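# Plug the sections fed by the red and blue funnels

## Task

The pipes running from the funnels may cross behind the cover, so trace them. Set the red plug on the flat front face of whichever section the red-banded funnel actually drains into, and set the blue plug on the flat front face of the section the blue-banded funnel drains into. You may release marbles into the funnels or back into their tray from a short height. Nothing except a marble may leave the table, and losing a marble is still undesirable. Each plug must stay where it is without the robot holding it. At the end, open the grippers and pull both arms away.

## Robot and tools

ROBOT. There are two six-joint arms, left_arm and right_arm, each with a two-finger parallel gripper and a wrist camera. Their root links sit in the scene frame at left_arm (+0.030, +0.312, 0) m with quat_wxyz (+0.997, 0, 0, -0.073), and right_arm (+0.001, -0.316, 0) m with quat_wxyz (+0.995, 0, 0, +0.099). Each is turned only slightly about z.

FRAME. The scene frame has its origin on the table top midway between the arms. +x points out over the table, +z points up, and left_arm is on the +y side. The names "left" and "right" refer to the arms, not to sides of any picture. In gripper coordinates the fingers extend along +z and close along y. The reported hand point lies between the closed pads, roughly 2 cm short of the fingertips, and closing pushes the tips about 10 mm further along +z.

execute_actions. Its argument actions is a list holding zero or one item, and an optional pictures boolean can be added.
- Empty list: nothing moves. You get the current state plus camera pictures.
- Motion: {"rows": [...], "steps": n}. rows holds 1 to 15 rows. Each row is one list of 14 numbers covering both arms: left_arm waist, shoulder, elbow, forearm roll, wrist pitch, wrist roll, gripper opening, then the same seven for right_arm. Both arms must be given even if only one moves. The joint numbers are absolute target angles in radians, in the same convention as the Joint positions line. They are not offsets. Opening runs from -1 (closed) to +1 (fully open). Each row lasts one control step of 1/30 s. steps runs from 7 to 15 and defaults to 15, and the last row repeats when there are fewer rows than steps.
- Wait: {"steps": n}, with n up to 300. It returns once n steps have passed since the previous result, and your reply time counts toward them.
Joint ranges in radians are: waist ±6.283, shoulder ±2.304, elbow -4.224 to 0.061, forearm roll ±6.283, wrist pitch ±2.164, wrist roll ±6.283. Asking more than 0.010 beyond a limit, and further out than the last reported angle, makes the whole call refused, and then nothing is sent. The true limits can differ from these by up to 0.010. Targets past the true end are clipped, and the result notes "joint sent to its limit".

MOTION LIMITS. Joint targets move at most 3.14 rad/s and need 0.16 s to ramp up. All joints of an arm are synchronised. Each step's target is clamped to within 0.623 rad of the measured angle. If a step would shift the hand more than 70 mm from where it is, the targets are scaled back. Far moves therefore need several calls. Each result is captured 7 steps before its action ends, and those steps run while you reply. The arms keep heading to the last row sent until motion has nearly stopped or a step is HELD.

RESULT LINES. The state line gives each arm's end_effector_position (m), end_effector_quat_wxyz and velocities in the scene frame. These become less accurate at long reach. Joint positions and Joint velocities list each arm's six joints (rad, rad/s) followed by the finger-pad gap (m; 0.084 is fully open). grip_measured is the measured opening on the command scale. Joint torques are raw drive outputs with offsets and noise, so do not treat them as contact forces. "joint command not followed" means the clearance check changed targets. HELD marks steps where your row was partly or fully not sent. TORQUE FAULT means a joint hit its load limit: the arm backs off, holds for 10 s and drops the rest of the call. MOTOR HOT warns from 65 °C, and at 80 °C an OVER-TEMPERATURE FAULT brakes that arm until it cools.

GRIPPING. To hold something, keep commanding an opening well below grip_measured. A lower command squeezes harder, up to about 24 N per pad on objects up to about 6 cm wide. Sending back grip_measured gives a light hold. Close gently, because a fast close can spike the force. Brief outside tugs on held parts or pushes on loose objects may happen.

Load limits (N m) are: waist 55.8, shoulder 55.8, elbow 46.5, forearm roll 25.1, wrist pitch 17.6, wrist roll 17.6. A carried object's weight adds to the load.

zoom_image: pass camera (cam_high, cam_low, cam_left_wrist or cam_right_wrist) and region [x0, y0, x1, y1] in pixels of that camera's latest 672x504 image, with the origin at the top-left. The region can be at most 504x504. It returns an enlarged view.

read_manual: optional section, default "licences". It returns URDF licence text only and moves nothing.

finished_scene: pass scene, the number of the current scene. It ends that scene for good and reports whether the goal holds. Call it only after both plugs rest unaided and the arms are open and clear.

AVOID. Do not knock anything but marbles off the table. Do not let the arms collide or press on each other. Avoid drops, slams, hard pushes and heavy contact that could cause torque faults. Do not hold loads for long periods, since motors heat up. Move smoothly and directly.

Each tool is called after ">>>" in YAML: its name, and indented under it one key for each argument.

## Session

>>> execute_actions:
  actions: []

Scene clock: 0.00 s of 6600.00 s.
left_arm: end_effector_position=(+0.4911, +0.4751, +0.1438) grip_measured=+1.00 end_effector_quat_wxyz=(-0.328, +0.885, +0.306, +0.127) end_effector_velocity=(-0.000, +0.000, -0.000) end_effector_angular_velocity=(-0.000, +0.001, +0.000) | right_arm: end_effector_position=(+0.6243, -0.6941, +0.2315) grip_measured=+1.00 end_effector_quat_wxyz=(+0.008, +0.093, +0.995, -0.035) end_effector_velocity=(-0.001, -0.001, +0.000) end_effector_angular_velocity=(+0.000, -0.000, -0.002)
Joint positions: left_arm=[ 0.15  -0.535 -0.799  1.317 -0.748 -1.879  0.084] | right_arm=[-0.724 -0.843 -1.74  -0.075 -0.855  2.85   0.084]
Joint velocities: left_arm=[ 0.    -0.001 -0.    -0.     0.     0.001  0.   ] | right_arm=[-0.002  0.     0.     0.    -0.    -0.    -0.   ]
Joint torques (N m, as the arm reports them, + toward a larger angle): no reading
Motor temperatures (°C, as the motors report them): left_arm=[30 30 31 31 31 32] | right_arm=[28 29 32 28 33 32]

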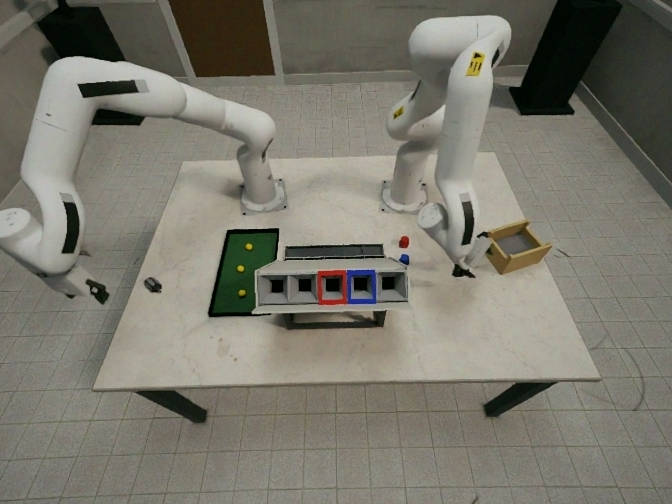

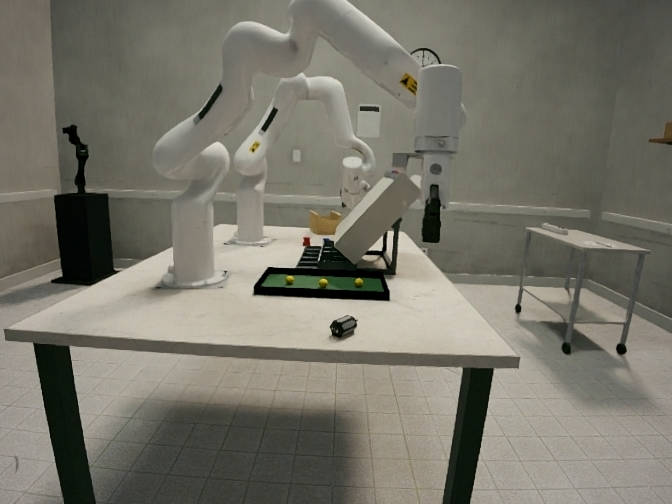

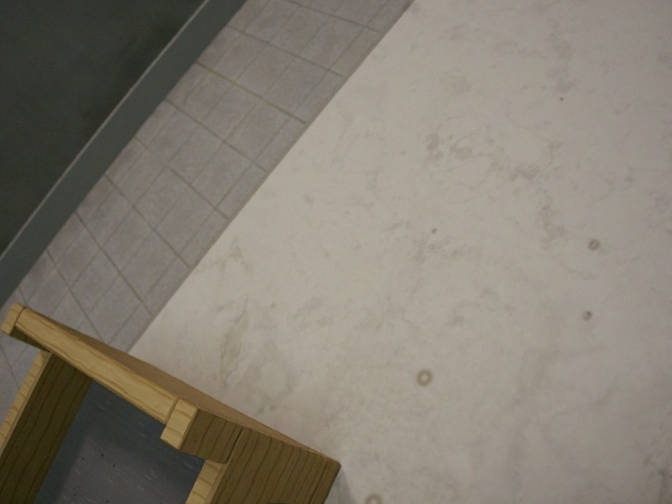

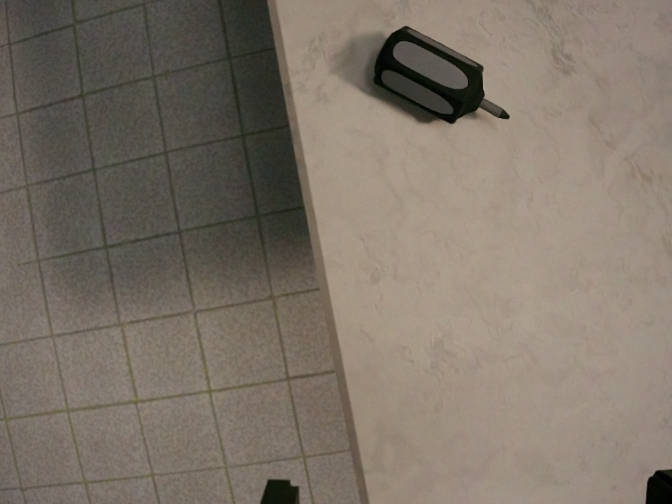

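>>> execute_actions:
  actions:
    - {"rows":[[0.15,-0.535,-0.799,1.317,-0.748,-1.879,1,-0.351,-0.064,-0.543,0,-0.479,2.79,1]]}

>>> execute_actions:
  actions:
    - {"steps":40}
  pictures: true

Scene clock: 1.30 s of 6600.00 s.
left_arm: end_effector_position=(+0.4908, +0.4752, +0.1436) grip_measured=+1.00 end_effector_quat_wxyz=(-0.328, +0.885, +0.306, +0.127) end_effector_velocity=(-0.001, +0.000, -0.000) end_effector_angular_velocity=(-0.001, +0.000, +0.001) | right_arm: end_effector_position=(+0.6359, -0.6410, +0.2651) grip_measured=+1.00 end_effector_quat_wxyz=(+0.043, +0.057, +0.997, -0.042) end_effector_velocity=(+0.021, +0.268, +0.164) end_effector_angular_velocity=(-0.089, -0.314, +0.357)
Joint positions: left_arm=[ 0.15  -0.535 -0.799  1.317 -0.748 -1.879  0.084] | right_arm=[-0.656 -0.725 -1.623 -0.061 -0.787  2.839  0.084]
Joint velocities: left_arm=[ 0.     0.001  0.001 -0.     0.001 -0.001  0.   ] | right_arm=[ 0.329  0.618  0.627  0.066  0.333 -0.053 -0.   ]
Joint torques (N m, as the arm reports them, + toward a larger angle): left_arm=[  3.54  29.83 -15.22   2.02  -1.68  -0.14] | right_arm=[ -5.59  53.48 -21.97   0.59   0.03  -0.42]
Motor temperatures (°C, as the motors report them): left_arm=[30 30 31 31 31 32] | right_arm=[28 29 32 28 33 32]
Steps of this call (steps 1 to 31: nothing new was sent; steps 32 to 39: the first 8 steps of this action). Readings (joint positions):
32: left_arm=[0.150 -0.535 -0.799 1.317 -0.748 -1.879] | right_arm=[-0.724 -0.842 -1.740 -0.075 -0.855 2.850]
33: left_arm=[0.150 -0.535 -0.799 1.317 -0.748 -1.879] | right_arm=[-0.722 -0.839 -1.736 -0.075 -0.852 2.850]
35: left_arm=[0.150 -0.535 -0.799 1.317 -0.748 -1.879] | right_arm=[-0.705 -0.810 -1.704 -0.071 -0.834 2.847]
39: the state above

Scene clock: 2.63 s of 6600.00 s.
left_arm: end_effector_position=(+0.4908, +0.4752, +0.1435) grip_measured=+1.00 end_effector_quat_wxyz=(-0.328, +0.885, +0.306, +0.127) end_effector_velocity=(+0.001, +0.000, +0.000) end_effector_angular_velocity=(+0.000, -0.000, -0.001) | right_arm: end_effector_position=(+0.3782, -0.3803, +0.2106) grip_measured=+1.00 end_effector_quat_wxyz=(+0.010, -0.092, +0.996, -0.003) end_effector_velocity=(-0.225, +0.088, -0.093) end_effector_angular_velocity=(+0.042, +0.180, +0.120)
Joint positions: left_arm=[ 0.15  -0.535 -0.799  1.317 -0.748 -1.879  0.084] | right_arm=[-0.365 -0.095 -0.609 -0.003 -0.494  2.792  0.084]
Joint velocities: left_arm=[ 0.001  0.    -0.001  0.001  0.     0.002 -0.   ] | right_arm=[ 0.121  0.262  0.563  0.024  0.116 -0.019 -0.   ]
Joint torques (N m, as the arm reports them, + toward a larger angle): left_arm=[  3.07  29.86 -15.42   1.78  -1.63  -0.11] | right_arm=[ -7.55  17.46 -23.5   -0.1    0.21  -0.44]
Motor temperatures (°C, as the motors report them): left_arm=[30 30 32 31 31 32] | right_arm=[28 29 32 28 33 32]
Kept back: nothing.
Steps of this call (steps 1 to 7: the last 7 steps of your previous action; steps 8 to 40: the robot went on to your last target). Readings (joint positions):
1: left_arm=[0.150 -0.535 -0.799 1.317 -0.748 -1.879] | right_arm=[-0.645 -0.704 -1.602 -0.059 -0.776 2.838]
2: left_arm=[0.150 -0.535 -0.799 1.317 -0.748 -1.879] | right_arm=[-0.634 -0.683 -1.581 -0.057 -0.765 2.836]
4: left_arm=[0.150 -0.535 -0.799 1.317 -0.748 -1.879] | right_arm=[-0.613 -0.639 -1.536 -0.053 -0.743 2.832]
8: left_arm=[0.150 -0.535 -0.799 1.317 -0.748 -1.879] | right_arm=[-0.571 -0.547 -1.439 -0.044 -0.701 2.826]
40: the state above

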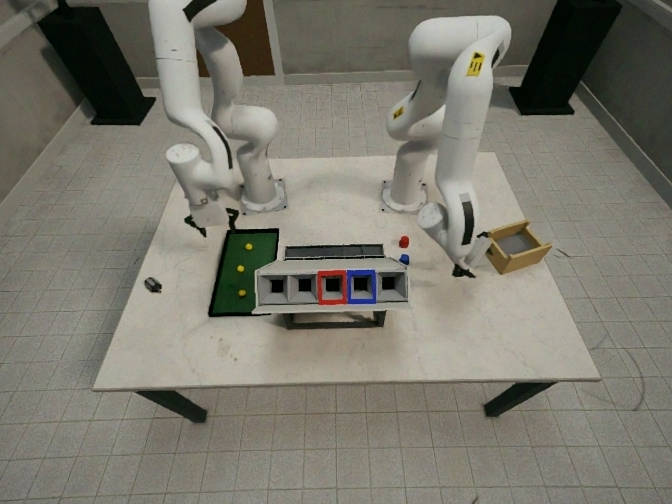

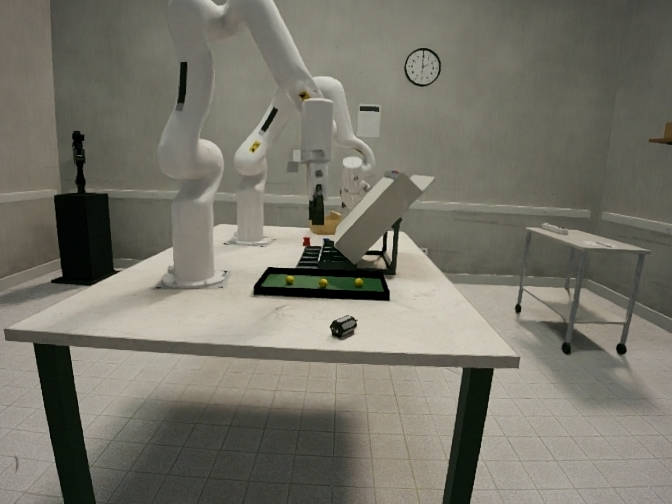

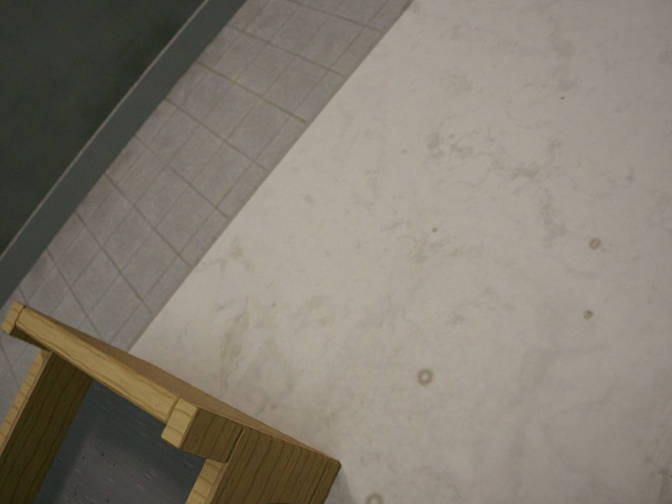

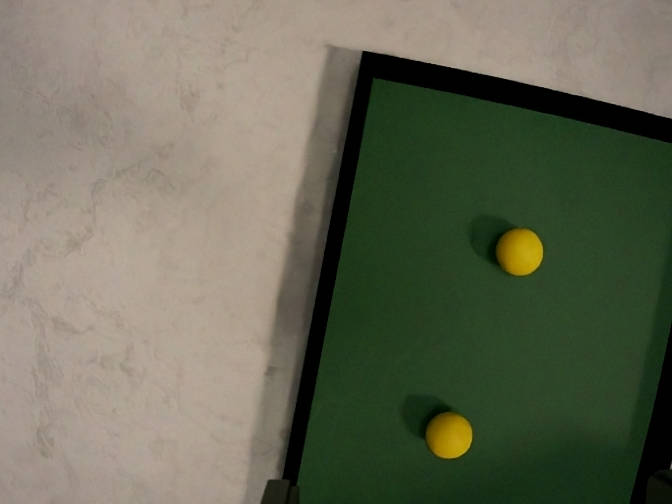

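>>> execute_actions:
  actions:
    - {"rows":[[0.15,-0.535,-0.799,1.317,-0.748,-1.879,1,-0.351,-0.064,-0.543,0,-0.479,2.99,1]]}

>>> execute_actions:
  actions:
    - {"steps":20}
  pictures: true

Scene clock: 3.13 s of 6600.00 s.
left_arm: end_effector_position=(+0.4908, +0.4752, +0.1435) grip_measured=+1.00 end_effector_quat_wxyz=(-0.328, +0.885, +0.306, +0.127) end_effector_velocity=(-0.000, +0.000, -0.000) end_effector_angular_velocity=(-0.001, +0.000, +0.000) | right_arm: end_effector_position=(+0.3521, -0.3705, +0.2000) grip_measured=+1.00 end_effector_quat_wxyz=(+0.000, -0.027, +1.000, -0.000) end_effector_velocity=(-0.003, +0.001, -0.001) end_effector_angular_velocity=(+0.001, +0.003, -0.507)
Joint positions: left_arm=[ 0.15  -0.535 -0.799  1.317 -0.748 -1.879  0.084] | right_arm=[-0.351 -0.064 -0.544 -0.    -0.479  2.935  0.084]
Joint velocities: left_arm=[ 0.    -0.001 -0.    -0.     0.001  0.    -0.   ] | right_arm=[ 0.003  0.003  0.008  0.     0.001  0.509 -0.   ]
Joint torques (N m, as the arm reports them, + toward a larger angle): left_arm=[  3.03  29.7  -15.01   1.68  -1.63  -0.1 ] | right_arm=[ -4.34  18.37 -18.45   0.6   -0.1   -0.79]
Motor temperatures (°C, as the motors report them): left_arm=[30 30 32 31 31 32] | right_arm=[28 29 32 28 33 32]
Steps of this call (steps 1 to 7: the robot went on to your last target; steps 8 to 15: the first 8 steps of this action). Readings (joint positions):
8: left_arm=[0.150 -0.535 -0.799 1.317 -0.748 -1.879] | right_arm=[-0.352 -0.067 -0.549 -0.000 -0.480 2.790]
9: left_arm=[0.150 -0.535 -0.799 1.317 -0.748 -1.879] | right_arm=[-0.352 -0.066 -0.548 -0.000 -0.480 2.794]
11: left_arm=[0.150 -0.535 -0.799 1.317 -0.748 -1.879] | right_arm=[-0.352 -0.065 -0.546 -0.000 -0.479 2.832]
15: the state above

Scene clock: 3.80 s of 6600.00 s.
left_arm: end_effector_position=(+0.4908, +0.4752, +0.1435) grip_measured=+1.00 end_effector_quat_wxyz=(-0.328, +0.885, +0.306, +0.127) end_effector_velocity=(+0.000, -0.000, +0.001) end_effector_angular_velocity=(+0.000, -0.001, -0.002) | right_arm: end_effector_position=(+0.3517, -0.3704, +0.1998) grip_measured=+1.00 end_effector_quat_wxyz=(+0.000, +0.001, +1.000, -0.000) end_effector_velocity=(+0.000, -0.000, -0.000) end_effector_angular_velocity=(-0.000, -0.000, -0.001)
Joint positions: left_arm=[ 0.15  -0.535 -0.799  1.317 -0.748 -1.879  0.084] | right_arm=[-0.351 -0.064 -0.543 -0.    -0.479  2.99   0.084]
Joint velocities: left_arm=[-0.001  0.002  0.001  0.001 -0.     0.    -0.   ] | right_arm=[-0.    -0.     0.    -0.     0.     0.001  0.   ]
Joint torques (N m, as the arm reports them, + toward a larger angle): left_arm=[  3.16  29.96 -15.32   1.77  -1.65  -0.14] | right_arm=[ -5.1   18.55 -18.76   0.62  -0.13  -0.49]
Motor temperatures (°C, as the motors report them): left_arm=[30 30 32 31 31 32] | right_arm=[28 29 32 28 33 32]
Kept back: nothing.
Steps of this call (steps 1 to 7: the last 7 steps of your previous action; steps 8 to 20: the robot went on to your last target). Readings (joint positions):
1: left_arm=[0.150 -0.535 -0.799 1.317 -0.748 -1.879] | right_arm=[-0.351 -0.064 -0.544 -0.000 -0.479 2.949]
2: left_arm=[0.150 -0.535 -0.799 1.317 -0.748 -1.879] | right_arm=[-0.351 -0.064 -0.544 -0.000 -0.479 2.960]
4: left_arm=[0.150 -0.535 -0.799 1.317 -0.748 -1.879] | right_arm=[-0.351 -0.064 -0.543 -0.000 -0.479 2.974]
8: left_arm=[0.150 -0.535 -0.799 1.317 -0.748 -1.879] | right_arm=[-0.351 -0.064 -0.543 -0.000 -0.479 2.986]
20: the state above

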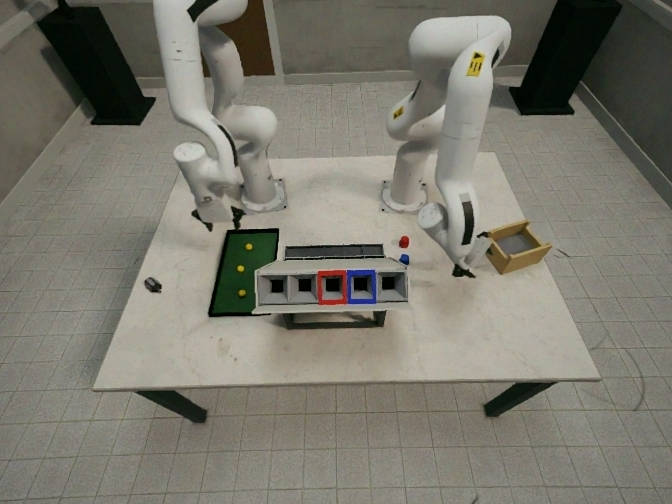

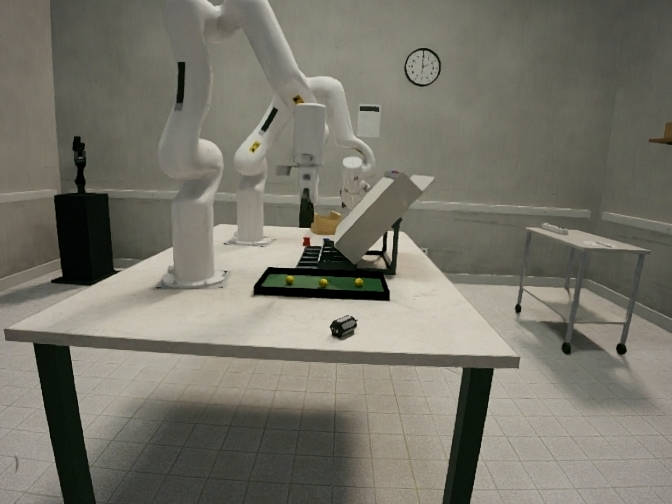

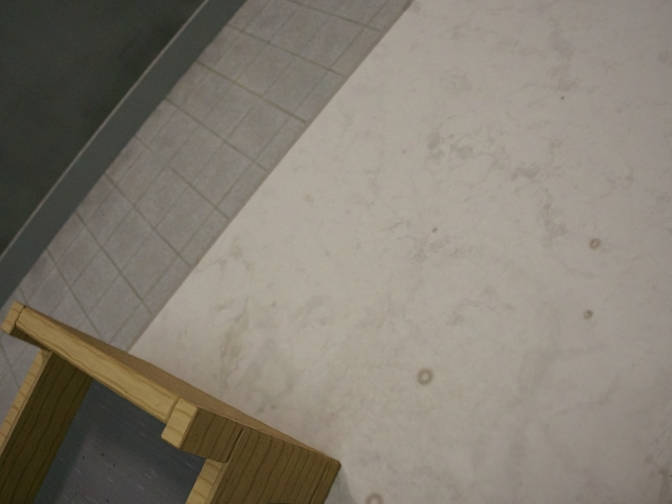

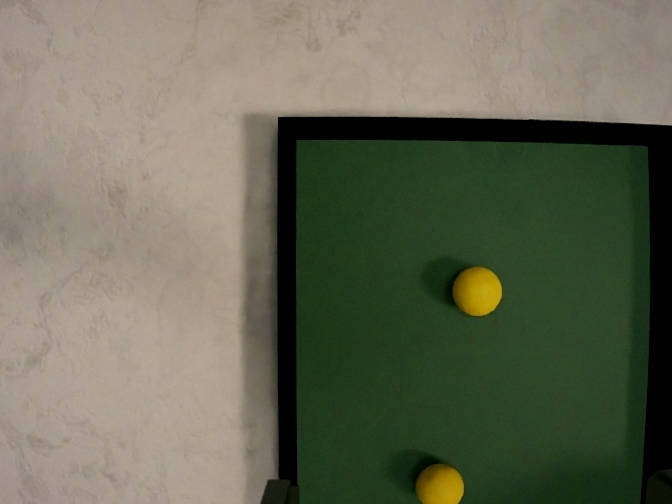

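>>> execute_actions:
  actions:
    - {"rows":[[0.15,-0.535,-0.799,1.317,-0.748,-1.879,1,-0.231,-0.239,-0.389,0,-0.15,3.108,0.3]]}

>>> execute_actions:
  actions:
    - {"steps":20}

>>> execute_actions:
  actions:
    - {"rows":[[0.15,-0.535,-0.799,1.317,-0.748,-1.879,1,-0.231,-0.479,-0.42,0,0.059,3.108,0.3]]}

>>> execute_actions:
  actions:
    - {"steps":20}
  pictures: true

Scene clock: 4.50 s of 6600.00 s.
left_arm: end_effector_position=(+0.4908, +0.4752, +0.1435) grip_measured=+1.00 end_effector_quat_wxyz=(-0.328, +0.885, +0.306, +0.127) end_effector_velocity=(-0.001, +0.000, -0.000) end_effector_angular_velocity=(+0.000, +0.002, +0.001) | right_arm: end_effector_position=(+0.3336, -0.3480, +0.1479) grip_measured=+0.32 end_effector_quat_wxyz=(-0.001, +0.000, +1.000, +0.000) end_effector_velocity=(-0.122, +0.118, -0.266) end_effector_angular_velocity=(-0.000, +0.003, +0.007)
Joint positions: left_arm=[ 0.15  -0.535 -0.799  1.317 -0.748 -1.879  0.084] | right_arm=[-0.293 -0.149 -0.468 -0.    -0.321  3.047  0.057]
Joint velocities: left_arm=[ 0.    -0.001  0.    -0.001 -0.     0.001  0.   ] | right_arm=[ 0.316 -0.461  0.406  0.     0.863  0.31  -0.014]
Joint torques (N m, as the arm reports them, + toward a larger angle): left_arm=[  3.04  29.77 -15.24   1.95  -1.65  -0.12] | right_arm=[ -5.09  21.29 -16.82   0.46  -0.11  -0.63]
Motor temperatures (°C, as the motors report them): left_arm=[30 30 32 31 31 32] | right_arm=[28 29 32 28 33 32]
Steps of this call (steps 1 to 13: the robot went on to your last target; steps 14 to 21: the first 8 steps of this action). Readings (joint positions):
14: left_arm=[0.150 -0.535 -0.799 1.317 -0.748 -1.879] | right_arm=[-0.351 -0.064 -0.543 -0.000 -0.479 2.990]
15: left_arm=[0.150 -0.535 -0.799 1.317 -0.748 -1.879] | right_arm=[-0.350 -0.066 -0.542 0.000 -0.475 2.992]
17: left_arm=[0.150 -0.535 -0.799 1.317 -0.748 -1.879] | right_arm=[-0.337 -0.084 -0.526 0.000 -0.437 3.005]
21: the state above

Scene clock: 5.17 s of 6600.00 s.
left_arm: end_effector_position=(+0.4908, +0.4752, +0.1435) grip_measured=+1.00 end_effector_quat_wxyz=(-0.328, +0.885, +0.306, +0.127) end_effector_velocity=(+0.001, -0.000, +0.001) end_effector_angular_velocity=(+0.000, -0.001, -0.001) | right_arm: end_effector_position=(+0.3058, -0.3265, +0.0998) grip_measured=+0.29 end_effector_quat_wxyz=(+0.000, -0.000, +1.000, -0.000) end_effector_velocity=(-0.002, +0.001, -0.002) end_effector_angular_velocity=(+0.000, +0.002, +0.001)
Joint positions: left_arm=[ 0.15  -0.535 -0.799  1.317 -0.748 -1.879  0.084] | right_arm=[-0.231 -0.239 -0.389  0.    -0.15   3.108  0.056]
Joint velocities: left_arm=[-0.     0.001 -0.001 -0.    -0.001  0.001 -0.   ] | right_arm=[ 0.002 -0.003  0.003 -0.     0.004  0.001 -0.   ]
Joint torques (N m, as the arm reports them, + toward a larger angle): left_arm=[  3.45  29.21 -15.06   2.01  -1.65  -0.02] | right_arm=[ -5.23  19.98 -13.44   0.45  -0.13  -0.45]
Motor temperatures (°C, as the motors report them): left_arm=[30 30 32 31 31 32] | right_arm=[28 29 32 28 33 32]
Kept back: nothing.
Steps of this call (steps 1 to 7: the last 7 steps of your previous action; steps 8 to 20: the robot went on to your last target). Readings (joint positions):
1: left_arm=[0.150 -0.535 -0.799 1.317 -0.748 -1.879] | right_arm=[-0.283 -0.164 -0.455 -0.000 -0.292 3.057]
2: left_arm=[0.150 -0.535 -0.799 1.317 -0.748 -1.879] | right_arm=[-0.272 -0.179 -0.442 -0.000 -0.264 3.067]
4: left_arm=[0.150 -0.535 -0.799 1.317 -0.748 -1.879] | right_arm=[-0.255 -0.204 -0.419 -0.000 -0.217 3.084]
8: left_arm=[0.150 -0.535 -0.799 1.317 -0.748 -1.879] | right_arm=[-0.238 -0.229 -0.398 -0.000 -0.170 3.101]
20: the state above

Scene clock: 5.43 s of 6600.00 s.
left_arm: end_effector_position=(+0.4908, +0.4752, +0.1435) grip_measured=+1.00 end_effector_quat_wxyz=(-0.328, +0.885, +0.306, +0.127) end_effector_velocity=(-0.000, +0.000, -0.000) end_effector_angular_velocity=(+0.000, +0.002, -0.001) | right_arm: end_effector_position=(+0.3065, -0.3264, +0.0513) grip_measured=+0.29 end_effector_quat_wxyz=(-0.001, -0.000, +1.000, +0.000) end_effector_velocity=(-0.026, +0.001, -0.200) end_effector_angular_velocity=(+0.001, +0.039, +0.001)
Joint positions: left_arm=[ 0.15  -0.535 -0.799  1.317 -0.748 -1.879  0.084] | right_arm=[-0.231 -0.41  -0.411  0.    -0.003  3.108  0.056]
Joint velocities: left_arm=[ 0.001 -0.001  0.     0.001 -0.     0.002  0.   ] | right_arm=[ 0.001 -0.687 -0.07  -0.     0.578  0.    -0.   ]
Joint torques (N m, as the arm reports them, + toward a larger angle): left_arm=[  4.13  29.   -14.99   1.84  -1.66  -0.02] | right_arm=[ -4.56  48.32 -11.62   0.05  -0.35  -0.44]
Motor temperatures (°C, as the motors report them): left_arm=[30 30 32 31 31 32] | right_arm=[28 29 32 28 33 32]
Steps of this call (steps 1 to 8: the first 8 steps of this action). Readings (joint positions):
1: left_arm=[0.150 -0.535 -0.799 1.317 -0.748 -1.879] | right_arm=[-0.231 -0.239 -0.389 0.000 -0.150 3.108]
2: left_arm=[0.150 -0.535 -0.799 1.317 -0.748 -1.879] | right_arm=[-0.231 -0.242 -0.390 -0.000 -0.147 3.108]
4: left_arm=[0.150 -0.535 -0.799 1.317 -0.748 -1.879] | right_arm=[-0.231 -0.279 -0.397 0.000 -0.112 3.108]
8: the state above

Scene clock: 6.10 s of 6600.00 s.
left_arm: end_effector_position=(+0.4908, +0.4752, +0.1435) grip_measured=+1.00 end_effector_quat_wxyz=(-0.328, +0.885, +0.306, +0.127) end_effector_velocity=(-0.000, -0.000, -0.000) end_effector_angular_velocity=(+0.001, +0.000, +0.000) | right_arm: end_effector_position=(+0.3057, -0.3264, +0.0316) grip_measured=+0.29 end_effector_quat_wxyz=(+0.000, -0.000, +1.000, -0.000) end_effector_velocity=(-0.001, -0.000, -0.001) end_effector_angular_velocity=(+0.000, +0.001, -0.002)
Joint positions: left_arm=[ 0.15  -0.535 -0.799  1.317 -0.748 -1.879  0.084] | right_arm=[-0.231 -0.479 -0.42  -0.     0.059  3.108  0.056]
Joint velocities: left_arm=[-0.001 -0.001  0.     0.    -0.001 -0.001  0.   ] | right_arm=[-0.001 -0.002 -0.     0.     0.    -0.    -0.   ]
Joint torques (N m, as the arm reports them, + toward a larger angle): left_arm=[  3.75  29.14 -15.41   1.79  -1.62   0.  ] | right_arm=[ -4.52  26.19 -10.52   0.31  -0.08  -0.46]
Motor temperatures (°C, as the motors report them): left_arm=[30 30 32 31 31 32] | right_arm=[28 29 32 28 33 32]
Kept back: nothing.
Steps of this call (steps 1 to 7: the last 7 steps of your previous action; steps 8 to 20: the robot went on to your last target). Readings (joint positions):
1: left_arm=[0.150 -0.535 -0.799 1.317 -0.748 -1.879] | right_arm=[-0.231 -0.430 -0.413 0.000 0.013 3.108]
2: left_arm=[0.150 -0.535 -0.799 1.317 -0.748 -1.879] | right_arm=[-0.231 -0.443 -0.415 -0.000 0.026 3.108]
4: left_arm=[0.150 -0.535 -0.799 1.317 -0.748 -1.879] | right_arm=[-0.231 -0.460 -0.417 -0.000 0.041 3.108]
8: left_arm=[0.150 -0.535 -0.799 1.317 -0.748 -1.879] | right_arm=[-0.231 -0.473 -0.419 -0.000 0.054 3.108]
20: the state above

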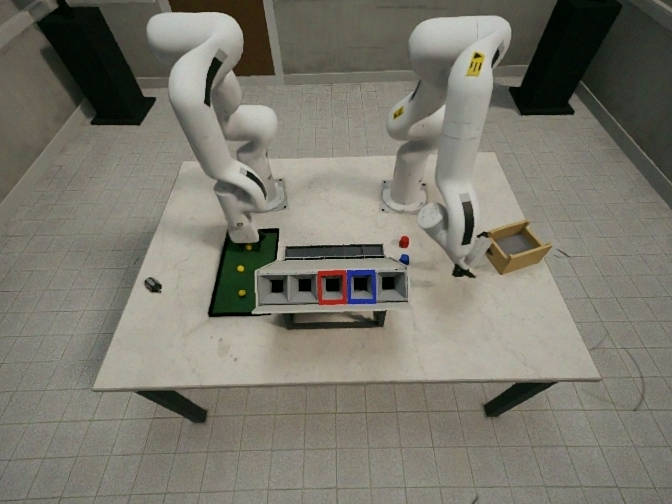

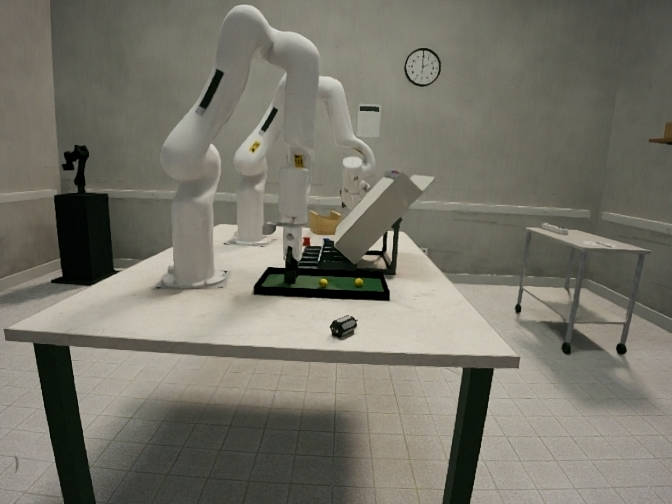

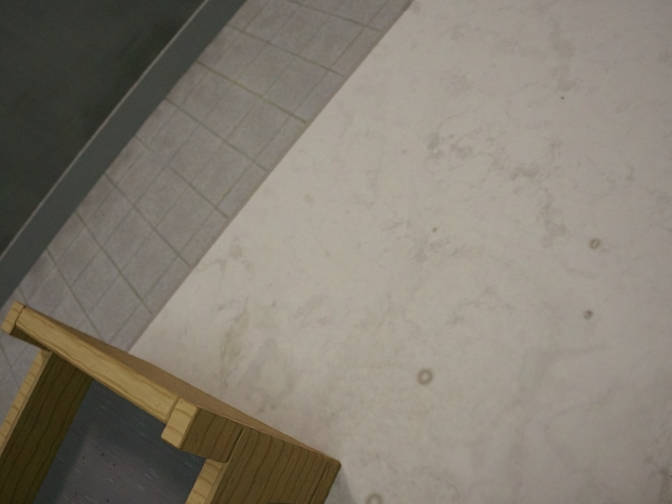

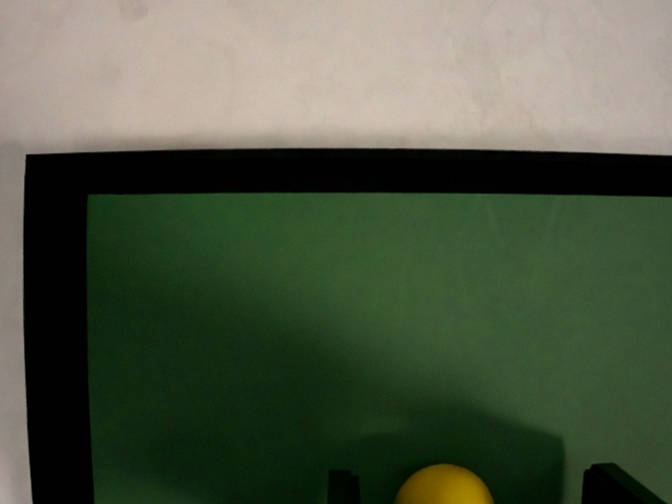

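>>> execute_actions:
  actions:
    - {"rows":[[0.15,-0.535,-0.799,1.317,-0.748,-1.879,1,-0.231,-0.479,-0.42,0,0.059,3.108,-0.8]]}

>>> execute_actions:
  actions:
    - {"rows":[[0.15,-0.535,-0.799,1.317,-0.748,-1.879,1,-0.231,0.385,-0.778,0,-1.163,3.108,-0.8]]}

>>> execute_actions:
  actions:
    - {"steps":35}

>>> execute_actions:
  actions:
    - {"rows":[[0.15,-0.535,-0.799,1.317,-0.748,-1.879,1,0.268,-0.496,-1.70,0,-1.204,0.466,-0.8]]}

>>> execute_actions:
  actions:
    - {"steps":60}
  pictures: true

Scene clock: 6.97 s of 6600.00 s.
left_arm: end_effector_position=(+0.4908, +0.4752, +0.1435) grip_measured=+1.00 end_effector_quat_wxyz=(-0.328, +0.885, +0.306, +0.127) end_effector_velocity=(-0.000, +0.000, -0.001) end_effector_angular_velocity=(+0.000, +0.001, +0.000) | right_arm: end_effector_position=(+0.3056, -0.3264, +0.0315) grip_measured=-0.46 end_effector_quat_wxyz=(-0.000, -0.000, +1.000, -0.000) end_effector_velocity=(+0.000, +0.000, -0.000) end_effector_angular_velocity=(-0.000, -0.000, -0.000)
Joint positions: left_arm=[ 0.15  -0.535 -0.799  1.317 -0.748 -1.879  0.084] | right_arm=[-0.231 -0.479 -0.42  -0.     0.059  3.108  0.024]
Joint velocities: left_arm=[ 0.    -0.001  0.     0.001 -0.    -0.001 -0.   ] | right_arm=[ 0. -0. -0.  0.  0.  0.  0.]
Joint torques (N m, as the arm reports them, + toward a larger angle): left_arm=[  3.66  29.33 -15.06   1.97  -1.59  -0.08] | right_arm=[ -4.39  24.67 -10.23   0.2   -0.17  -0.64]
Motor temperatures (°C, as the motors report them): left_arm=[30 30 32 31 31 32] | right_arm=[28 29 32 28 33 32]
Steps of this call (steps 1 to 15: the robot went on to your last target; steps 16 to 18: nothing new was sent; steps 19 to 26: the first 8 steps of this action). Readings (joint positions):
19: left_arm=[0.150 -0.535 -0.799 1.317 -0.748 -1.879] | right_arm=[-0.231 -0.479 -0.420 -0.000 0.059 3.108]
20: left_arm=[0.150 -0.535 -0.799 1.317 -0.748 -1.879] | right_arm=[-0.231 -0.479 -0.420 0.000 0.059 3.108]
22: left_arm=[0.150 -0.535 -0.799 1.317 -0.748 -1.879] | right_arm=[-0.231 -0.479 -0.420 0.000 0.059 3.108]
26: the state above

Scene clock: 7.47 s of 6600.00 s.
left_arm: end_effector_position=(+0.4908, +0.4752, +0.1435) grip_measured=+1.00 end_effector_quat_wxyz=(-0.328, +0.885, +0.306, +0.127) end_effector_velocity=(+0.001, +0.000, +0.000) end_effector_angular_velocity=(-0.000, -0.003, +0.003) | right_arm: end_effector_position=(+0.3533, -0.3280, +0.0768) grip_measured=-0.46 end_effector_quat_wxyz=(+0.030, -0.000, +1.000, -0.001) end_effector_velocity=(+0.209, -0.007, +0.249) end_effector_angular_velocity=(-0.009, -0.284, +0.001)
Joint positions: left_arm=[ 0.15  -0.535 -0.799  1.317 -0.748 -1.879  0.084] | right_arm=[-0.231 -0.37  -0.481  0.    -0.05   3.108  0.024]
Joint velocities: left_arm=[ 0.     0.    -0.001 -0.002 -0.    -0.002 -0.   ] | right_arm=[ 0.001  0.56  -0.285 -0.    -0.561 -0.    -0.   ]
Joint torques (N m, as the arm reports them, + toward a larger angle): left_arm=[  3.29  28.92 -14.88   2.    -1.6   -0.1 ] | right_arm=[ -4.62  25.2  -12.98   0.14  -0.12  -0.5 ]
Motor temperatures (°C, as the motors report them): left_arm=[30 30 32 31 31 32] | right_arm=[28 29 32 28 33 32]
Steps of this call (steps 1 to 7: the last 7 steps of your previous action; steps 8 to 15: the first 8 steps of this action). Readings (joint positions):
8: left_arm=[0.150 -0.535 -0.799 1.317 -0.748 -1.879] | right_arm=[-0.231 -0.479 -0.420 -0.000 0.059 3.108]
9: left_arm=[0.150 -0.535 -0.799 1.317 -0.748 -1.879] | right_arm=[-0.231 -0.476 -0.422 -0.000 0.054 3.108]
11: left_arm=[0.150 -0.535 -0.799 1.317 -0.748 -1.879] | right_arm=[-0.231 -0.447 -0.437 -0.000 0.024 3.108]
15: the state above

Scene clock: 8.63 s of 6600.00 s.
left_arm: end_effector_position=(+0.4908, +0.4752, +0.1435) grip_measured=+1.00 end_effector_quat_wxyz=(-0.328, +0.885, +0.306, +0.127) end_effector_velocity=(-0.000, +0.000, -0.000) end_effector_angular_velocity=(+0.001, +0.001, -0.001) | right_arm: end_effector_position=(+0.3415, -0.3276, +0.4076) grip_measured=-0.46 end_effector_quat_wxyz=(+0.023, -0.000, +1.000, -0.001) end_effector_velocity=(-0.191, +0.006, +0.245) end_effector_angular_velocity=(+0.009, +0.259, -0.001)
Joint positions: left_arm=[ 0.15  -0.535 -0.799  1.317 -0.748 -1.879  0.084] | right_arm=[-0.231  0.298 -0.745 -0.    -0.997  3.108  0.024]
Joint velocities: left_arm=[-0.    -0.001  0.     0.001 -0.     0.001  0.   ] | right_arm=[-0.001  0.499 -0.189  0.    -0.947 -0.    -0.   ]
Joint torques (N m, as the arm reports them, + toward a larger angle): left_arm=[  3.58  29.75 -15.27   1.82  -1.63  -0.11] | right_arm=[ -4.56   7.97 -21.72   0.97   0.04  -0.41]
Motor temperatures (°C, as the motors report them): left_arm=[30 30 32 31 31 32] | right_arm=[28 29 32 28 33 32]
Kept back: nothing.
Steps of this call (steps 1 to 7: the last 7 steps of your previous action; steps 8 to 35: the robot went on to your last target). Readings (joint positions):
1: left_arm=[0.150 -0.535 -0.799 1.317 -0.748 -1.879] | right_arm=[-0.231 -0.351 -0.490 0.000 -0.069 3.108]
2: left_arm=[0.150 -0.535 -0.799 1.317 -0.748 -1.879] | right_arm=[-0.231 -0.332 -0.500 0.000 -0.088 3.108]
4: left_arm=[0.150 -0.535 -0.799 1.317 -0.748 -1.879] | right_arm=[-0.231 -0.293 -0.518 0.000 -0.127 3.108]
8: left_arm=[0.150 -0.535 -0.799 1.317 -0.748 -1.879] | right_arm=[-0.231 -0.213 -0.552 0.000 -0.206 3.108]
35: the state above

Scene clock: 8.90 s of 6600.00 s.
left_arm: end_effector_position=(+0.4908, +0.4752, +0.1435) grip_measured=+1.00 end_effector_quat_wxyz=(-0.328, +0.885, +0.306, +0.127) end_effector_velocity=(+0.000, +0.000, +0.001) end_effector_angular_velocity=(+0.000, -0.002, -0.001) | right_arm: end_effector_position=(+0.3669, -0.2922, +0.4430) grip_measured=-0.46 end_effector_quat_wxyz=(+0.003, -0.113, +0.994, -0.000) end_effector_velocity=(+0.235, +0.210, +0.058) end_effector_angular_velocity=(-0.014, +0.142, +1.263)
Joint positions: left_arm=[ 0.15  -0.535 -0.799  1.317 -0.748 -1.879  0.084] | right_arm=[-0.132  0.215 -0.889  0.    -1.098  2.981  0.024]
Joint velocities: left_arm=[ 0.     0.002  0.     0.001  0.    -0.    -0.   ] | right_arm=[ 0.529 -0.744 -0.736  0.001 -0.134 -0.734  0.   ]
Joint torques (N m, as the arm reports them, + toward a larger angle): left_arm=[  3.13  29.79 -15.44   1.94  -1.62  -0.06] | right_arm=[ -8.16  19.85 -23.71   0.97  -0.15  -0.52]
Motor temperatures (°C, as the motors report them): left_arm=[30 30 32 31 31 32] | right_arm=[28 29 32 28 33 32]
Steps of this call (steps 1 to 8: the first 8 steps of this action). Readings (joint positions):
1: left_arm=[0.150 -0.535 -0.799 1.317 -0.748 -1.879] | right_arm=[-0.231 0.314 -0.751 -0.000 -1.028 3.108]
2: left_arm=[0.150 -0.535 -0.799 1.317 -0.748 -1.879] | right_arm=[-0.229 0.327 -0.760 -0.000 -1.055 3.105]
4: left_arm=[0.150 -0.535 -0.799 1.317 -0.748 -1.879] | right_arm=[-0.209 0.322 -0.793 -0.000 -1.084 3.079]
8: the state above

Scene clock: 10.90 s of 6600.00 s.
left_arm: end_effector_position=(+0.4908, +0.4752, +0.1435) grip_measured=+1.00 end_effector_quat_wxyz=(-0.328, +0.885, +0.306, +0.127) end_effector_velocity=(-0.000, +0.000, -0.000) end_effector_angular_velocity=(-0.000, +0.001, +0.000) | right_arm: end_effector_position=(+0.5706, -0.0302, +0.4498) grip_measured=-0.46 end_effector_quat_wxyz=(+0.000, +1.000, -0.001, +0.000) end_effector_velocity=(-0.000, +0.000, -0.000) end_effector_angular_velocity=(+0.000, +0.000, +0.021)
Joint positions: left_arm=[ 0.15  -0.535 -0.799  1.317 -0.748 -1.879  0.084] | right_arm=[ 0.268 -0.496 -1.7   -0.    -1.204  0.468  0.024]
Joint velocities: left_arm=[ 0.     0.     0.001  0.     0.    -0.    -0.   ] | right_arm=[ 0.    -0.    -0.     0.    -0.    -0.021 -0.   ]
Joint torques (N m, as the arm reports them, + toward a larger angle): left_arm=[  3.8   29.03 -15.28   1.95  -1.6   -0.06] | right_arm=[ -4.84  43.49 -22.79   1.05  -0.03  -0.43]
Motor temperatures (°C, as the motors report them): left_arm=[30 30 32 31 31 32] | right_arm=[28 29 33 28 33 32]
Kept back: nothing.
Steps of this call (steps 1 to 7: the last 7 steps of your previous action; steps 8 to 60: the robot went on to your last target). Readings (joint positions):
1: left_arm=[0.150 -0.535 -0.799 1.317 -0.748 -1.879] | right_arm=[-0.115 0.191 -0.914 0.000 -1.102 2.956]
2: left_arm=[0.150 -0.535 -0.799 1.317 -0.748 -1.879] | right_arm=[-0.099 0.167 -0.938 0.000 -1.107 2.932]
4: left_arm=[0.150 -0.535 -0.799 1.317 -0.748 -1.879] | right_arm=[-0.069 0.119 -0.987 0.000 -1.115 2.884]
8: left_arm=[0.150 -0.535 -0.799 1.317 -0.748 -1.879] | right_arm=[-0.015 0.022 -1.085 0.000 -1.129 2.785]
60: the state above

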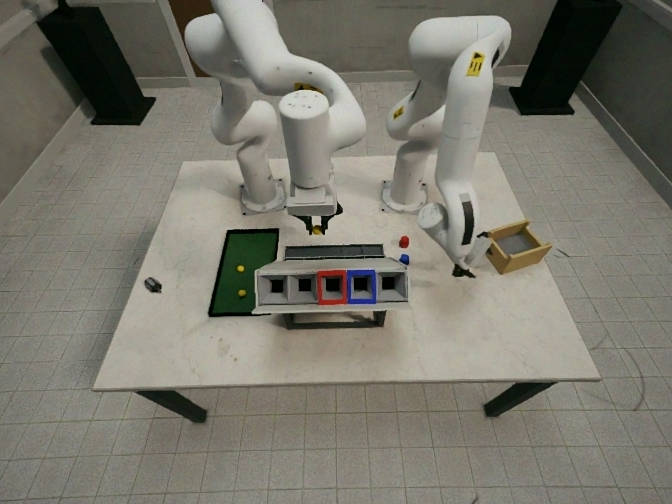

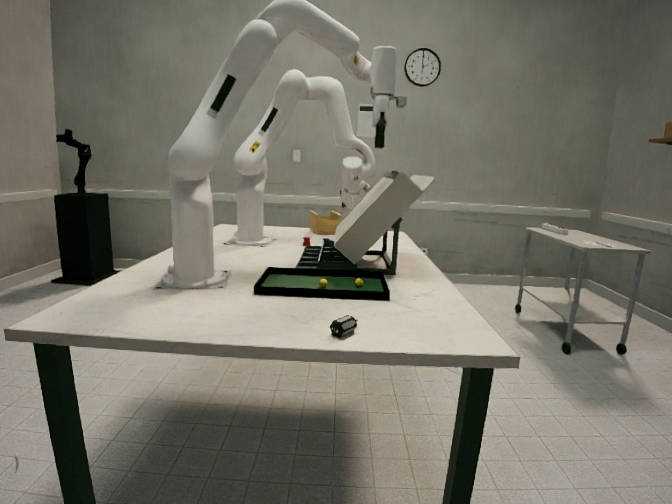

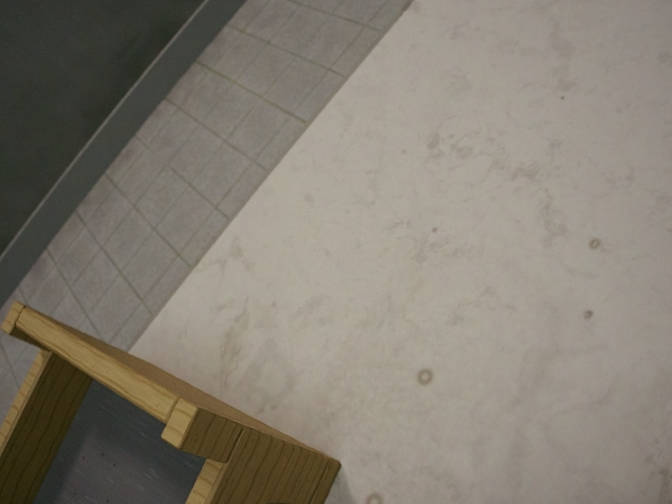

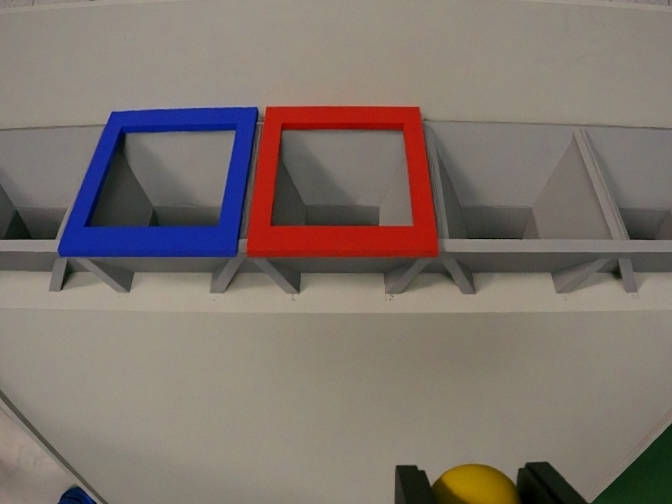

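>>> execute_actions:
  actions:
    - {"rows":[[0.15,-0.535,-0.799,1.317,-0.748,-1.879,1,0.243,-0.8325,-2.06,0,-1.2275,0.441,-0.8]]}

>>> execute_actions:
  actions:
    - {"steps":25}

>>> execute_actions:
  actions:
    - {"rows":[[0.15,-0.535,-0.799,1.317,-0.748,-1.879,1,0.243,-0.8325,-2.06,0,-1.2275,0.441,0.3]]}

>>> execute_actions:
  actions:
    - {"steps":60}
  pictures: true

Scene clock: 11.50 s of 6600.00 s.
left_arm: end_effector_position=(+0.4908, +0.4752, +0.1435) grip_measured=+1.00 end_effector_quat_wxyz=(-0.328, +0.885, +0.306, +0.127) end_effector_velocity=(+0.001, +0.000, +0.001) end_effector_angular_velocity=(+0.001, -0.001, +0.000) | right_arm: end_effector_position=(+0.6189, -0.0147, +0.4215) grip_measured=-0.46 end_effector_quat_wxyz=(+0.000, +1.000, -0.000, -0.001) end_effector_velocity=(+0.251, +0.074, -0.177) end_effector_angular_velocity=(-0.005, +0.009, -0.002)
Joint positions: left_arm=[ 0.15  -0.535 -0.799  1.317 -0.748 -1.879  0.084] | right_arm=[ 0.257 -0.65  -1.863 -0.    -1.214  0.455  0.024]
Joint velocities: left_arm=[-0.     0.001 -0.001 -0.    -0.001  0.     0.   ] | right_arm=[-0.064 -0.838 -0.885 -0.    -0.057 -0.062  0.   ]
Joint torques (N m, as the arm reports them, + toward a larger angle): left_arm=[  3.28  29.41 -15.29   1.75  -1.63  -0.1 ] | right_arm=[ -5.64  53.56 -22.32   0.96   0.14  -0.4 ]
Motor temperatures (°C, as the motors report them): left_arm=[30 30 32 31 31 32] | right_arm=[28 29 33 28 33 32]
Steps of this call (steps 1 to 10: the robot went on to your last target; steps 11 to 18: the first 8 steps of this action). Readings (joint positions):
11: left_arm=[0.150 -0.535 -0.799 1.317 -0.748 -1.879] | right_arm=[0.268 -0.496 -1.700 -0.000 -1.204 0.466]
12: left_arm=[0.150 -0.535 -0.799 1.317 -0.748 -1.879] | right_arm=[0.268 -0.499 -1.704 -0.000 -1.205 0.466]
14: left_arm=[0.150 -0.535 -0.799 1.317 -0.748 -1.879] | right_arm=[0.265 -0.532 -1.742 0.000 -1.208 0.463]
18: the state above

Scene clock: 12.33 s of 6600.00 s.
left_arm: end_effector_position=(+0.4908, +0.4752, +0.1435) grip_measured=+1.00 end_effector_quat_wxyz=(-0.328, +0.885, +0.306, +0.127) end_effector_velocity=(-0.000, +0.000, +0.000) end_effector_angular_velocity=(+0.000, -0.000, +0.000) | right_arm: end_effector_position=(+0.6707, -0.0005, +0.3800) grip_measured=-0.46 end_effector_quat_wxyz=(-0.000, +1.000, -0.000, +0.000) end_effector_velocity=(+0.001, -0.000, -0.001) end_effector_angular_velocity=(+0.000, +0.000, -0.001)
Joint positions: left_arm=[ 0.15  -0.535 -0.799  1.317 -0.748 -1.879  0.084] | right_arm=[ 0.243 -0.832 -2.06   0.    -1.228  0.441  0.024]
Joint velocities: left_arm=[ 0.     0.001  0.    -0.    -0.     0.    -0.   ] | right_arm=[-0.001 -0.002 -0.001  0.     0.    -0.     0.   ]
Joint torques (N m, as the arm reports them, + toward a larger angle): left_arm=[  3.6   29.23 -15.38   2.03  -1.66  -0.05] | right_arm=[ -4.68  55.47 -22.81   0.54   0.08  -0.47]
Motor temperatures (°C, as the motors report them): left_arm=[30 30 32 31 31 32] | right_arm=[28 29 33 28 33 32]
Kept back: nothing.
Steps of this call (steps 1 to 7: the last 7 steps of your previous action; steps 8 to 25: the robot went on to your last target). Readings (joint positions):
1: left_arm=[0.150 -0.535 -0.799 1.317 -0.748 -1.879] | right_arm=[0.255 -0.677 -1.892 -0.000 -1.216 0.453]
2: left_arm=[0.150 -0.535 -0.799 1.317 -0.748 -1.879] | right_arm=[0.252 -0.705 -1.922 -0.000 -1.218 0.451]
4: left_arm=[0.150 -0.535 -0.799 1.317 -0.748 -1.879] | right_arm=[0.249 -0.755 -1.976 -0.000 -1.222 0.447]
8: left_arm=[0.150 -0.535 -0.799 1.317 -0.748 -1.879] | right_arm=[0.245 -0.809 -2.034 -0.000 -1.226 0.443]
25: the state above

Scene clock: 12.60 s of 6600.00 s.
left_arm: end_effector_position=(+0.4908, +0.4752, +0.1435) grip_measured=+1.00 end_effector_quat_wxyz=(-0.328, +0.885, +0.306, +0.127) end_effector_velocity=(-0.000, +0.000, -0.001) end_effector_angular_velocity=(+0.001, +0.002, -0.000) | right_arm: end_effector_position=(+0.6708, -0.0005, +0.3799) grip_measured=+0.25 end_effector_quat_wxyz=(-0.000, +1.000, -0.000, +0.000) end_effector_velocity=(-0.000, +0.001, -0.000) end_effector_angular_velocity=(+0.000, +0.000, +0.001)
Joint positions: left_arm=[ 0.15  -0.535 -0.799  1.317 -0.748 -1.879  0.084] | right_arm=[ 0.243 -0.832 -2.06   0.    -1.228  0.441  0.055]
Joint velocities: left_arm=[ 0.001 -0.002 -0.001  0.001 -0.001  0.    -0.   ] | right_arm=[ 0.001 -0.001  0.     0.     0.001 -0.     0.022]
Joint torques (N m, as the arm reports them, + toward a larger angle): left_arm=[  3.46  29.49 -15.15   1.98  -1.6   -0.07] | right_arm=[ -4.77  56.53 -22.16   0.03   0.05  -0.42]
Motor temperatures (°C, as the motors report them): left_arm=[30 30 32 31 31 32] | right_arm=[28 29 33 28 33 32]
Steps of this call (steps 1 to 8: the first 8 steps of this action). Readings (joint positions):
1: left_arm=[0.150 -0.535 -0.799 1.317 -0.748 -1.879] | right_arm=[0.243 -0.832 -2.060 0.000 -1.228 0.441]
2: left_arm=[0.150 -0.535 -0.799 1.317 -0.748 -1.879] | right_arm=[0.243 -0.832 -2.060 0.000 -1.228 0.441]
4: left_arm=[0.150 -0.535 -0.799 1.317 -0.748 -1.879] | right_arm=[0.243 -0.832 -2.060 0.000 -1.228 0.441]
8: the state above

Scene clock: 14.60 s of 6600.00 s.
left_arm: end_effector_position=(+0.4908, +0.4752, +0.1435) grip_measured=+1.00 end_effector_quat_wxyz=(-0.328, +0.885, +0.306, +0.127) end_effector_velocity=(+0.001, +0.000, +0.000) end_effector_angular_velocity=(-0.000, -0.000, -0.001) | right_arm: end_effector_position=(+0.6708, -0.0005, +0.3799) grip_measured=+0.29 end_effector_quat_wxyz=(+0.000, +1.000, -0.000, +0.000) end_effector_velocity=(+0.000, +0.000, -0.000) end_effector_angular_velocity=(+0.000, -0.000, -0.000)
Joint positions: left_arm=[ 0.15  -0.535 -0.799  1.317 -0.748 -1.879  0.084] | right_arm=[ 0.243 -0.833 -2.06  -0.    -1.228  0.441  0.056]
Joint velocities: left_arm=[ 0.    -0.001 -0.002  0.001  0.     0.001  0.   ] | right_arm=[ 0. -0. -0. -0.  0.  0. -0.]
Joint torques (N m, as the arm reports them, + toward a larger angle): left_arm=[  2.92  29.77 -15.3    2.2   -1.67  -0.12] | right_arm=[ -4.48  55.41 -21.79   0.8    0.04  -0.67]
Motor temperatures (°C, as the motors report them): left_arm=[30 30 32 31 31 32] | right_arm=[28 29 33 28 33 32]
Kept back: nothing.
Steps of this call (steps 1 to 7: the last 7 steps of your previous action; steps 8 to 15: the robot went on to your last target; steps 16 to 60: nothing new was sent). Readings (joint positions):
1: left_arm=[0.150 -0.535 -0.799 1.317 -0.748 -1.879] | right_arm=[0.243 -0.832 -2.060 0.000 -1.228 0.441]
2: left_arm=[0.150 -0.535 -0.799 1.317 -0.748 -1.879] | right_arm=[0.243 -0.832 -2.060 0.000 -1.228 0.441]
4: left_arm=[0.150 -0.535 -0.799 1.317 -0.748 -1.879] | right_arm=[0.243 -0.832 -2.060 0.000 -1.228 0.441]
8: left_arm=[0.150 -0.535 -0.799 1.317 -0.748 -1.879] | right_arm=[0.243 -0.832 -2.060 0.000 -1.228 0.441]
60: the state above
All arms were judged still, so your last target was given up. Only a new action makes them travel on or press farther. Fingers that are still opening or closing keep moving.

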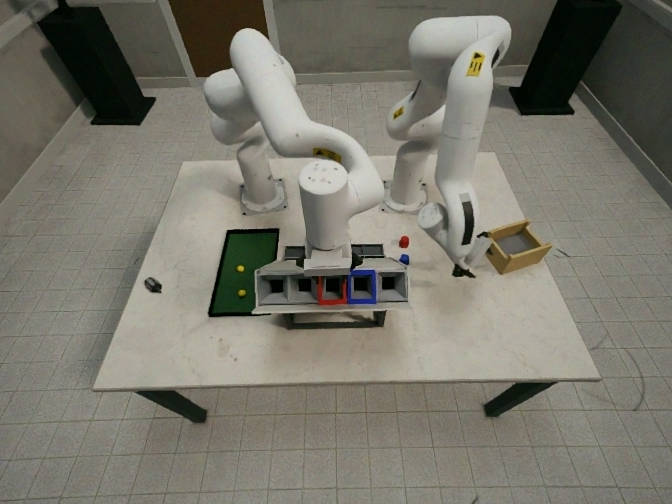

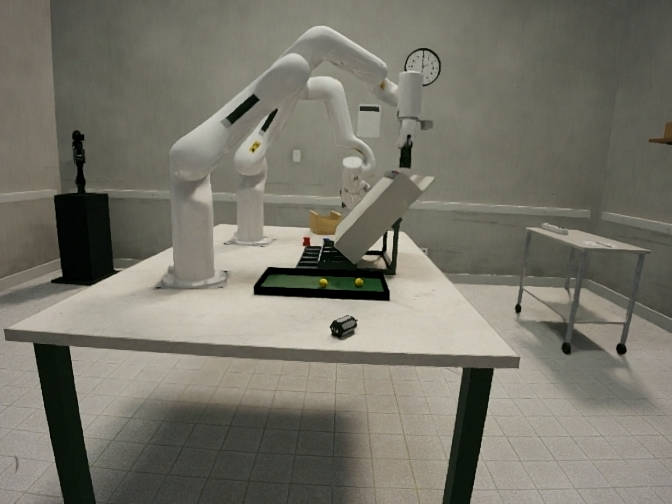

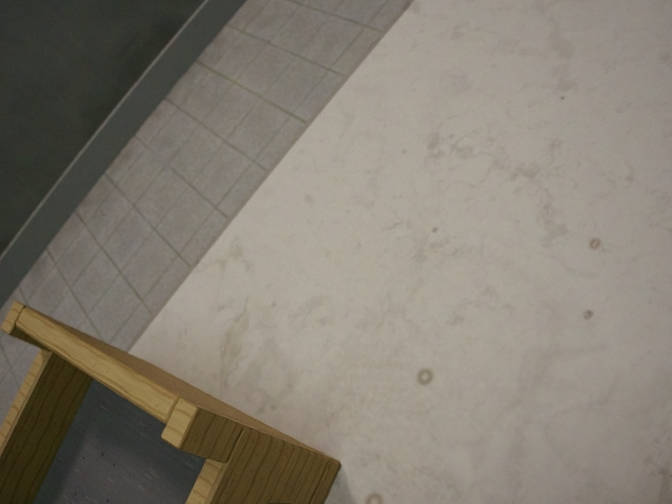

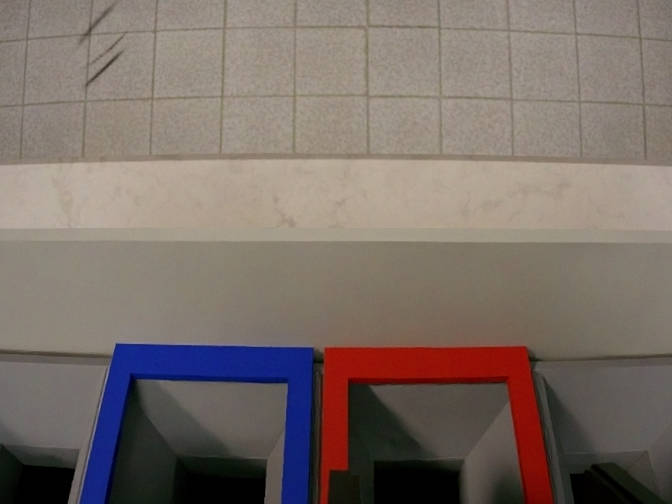

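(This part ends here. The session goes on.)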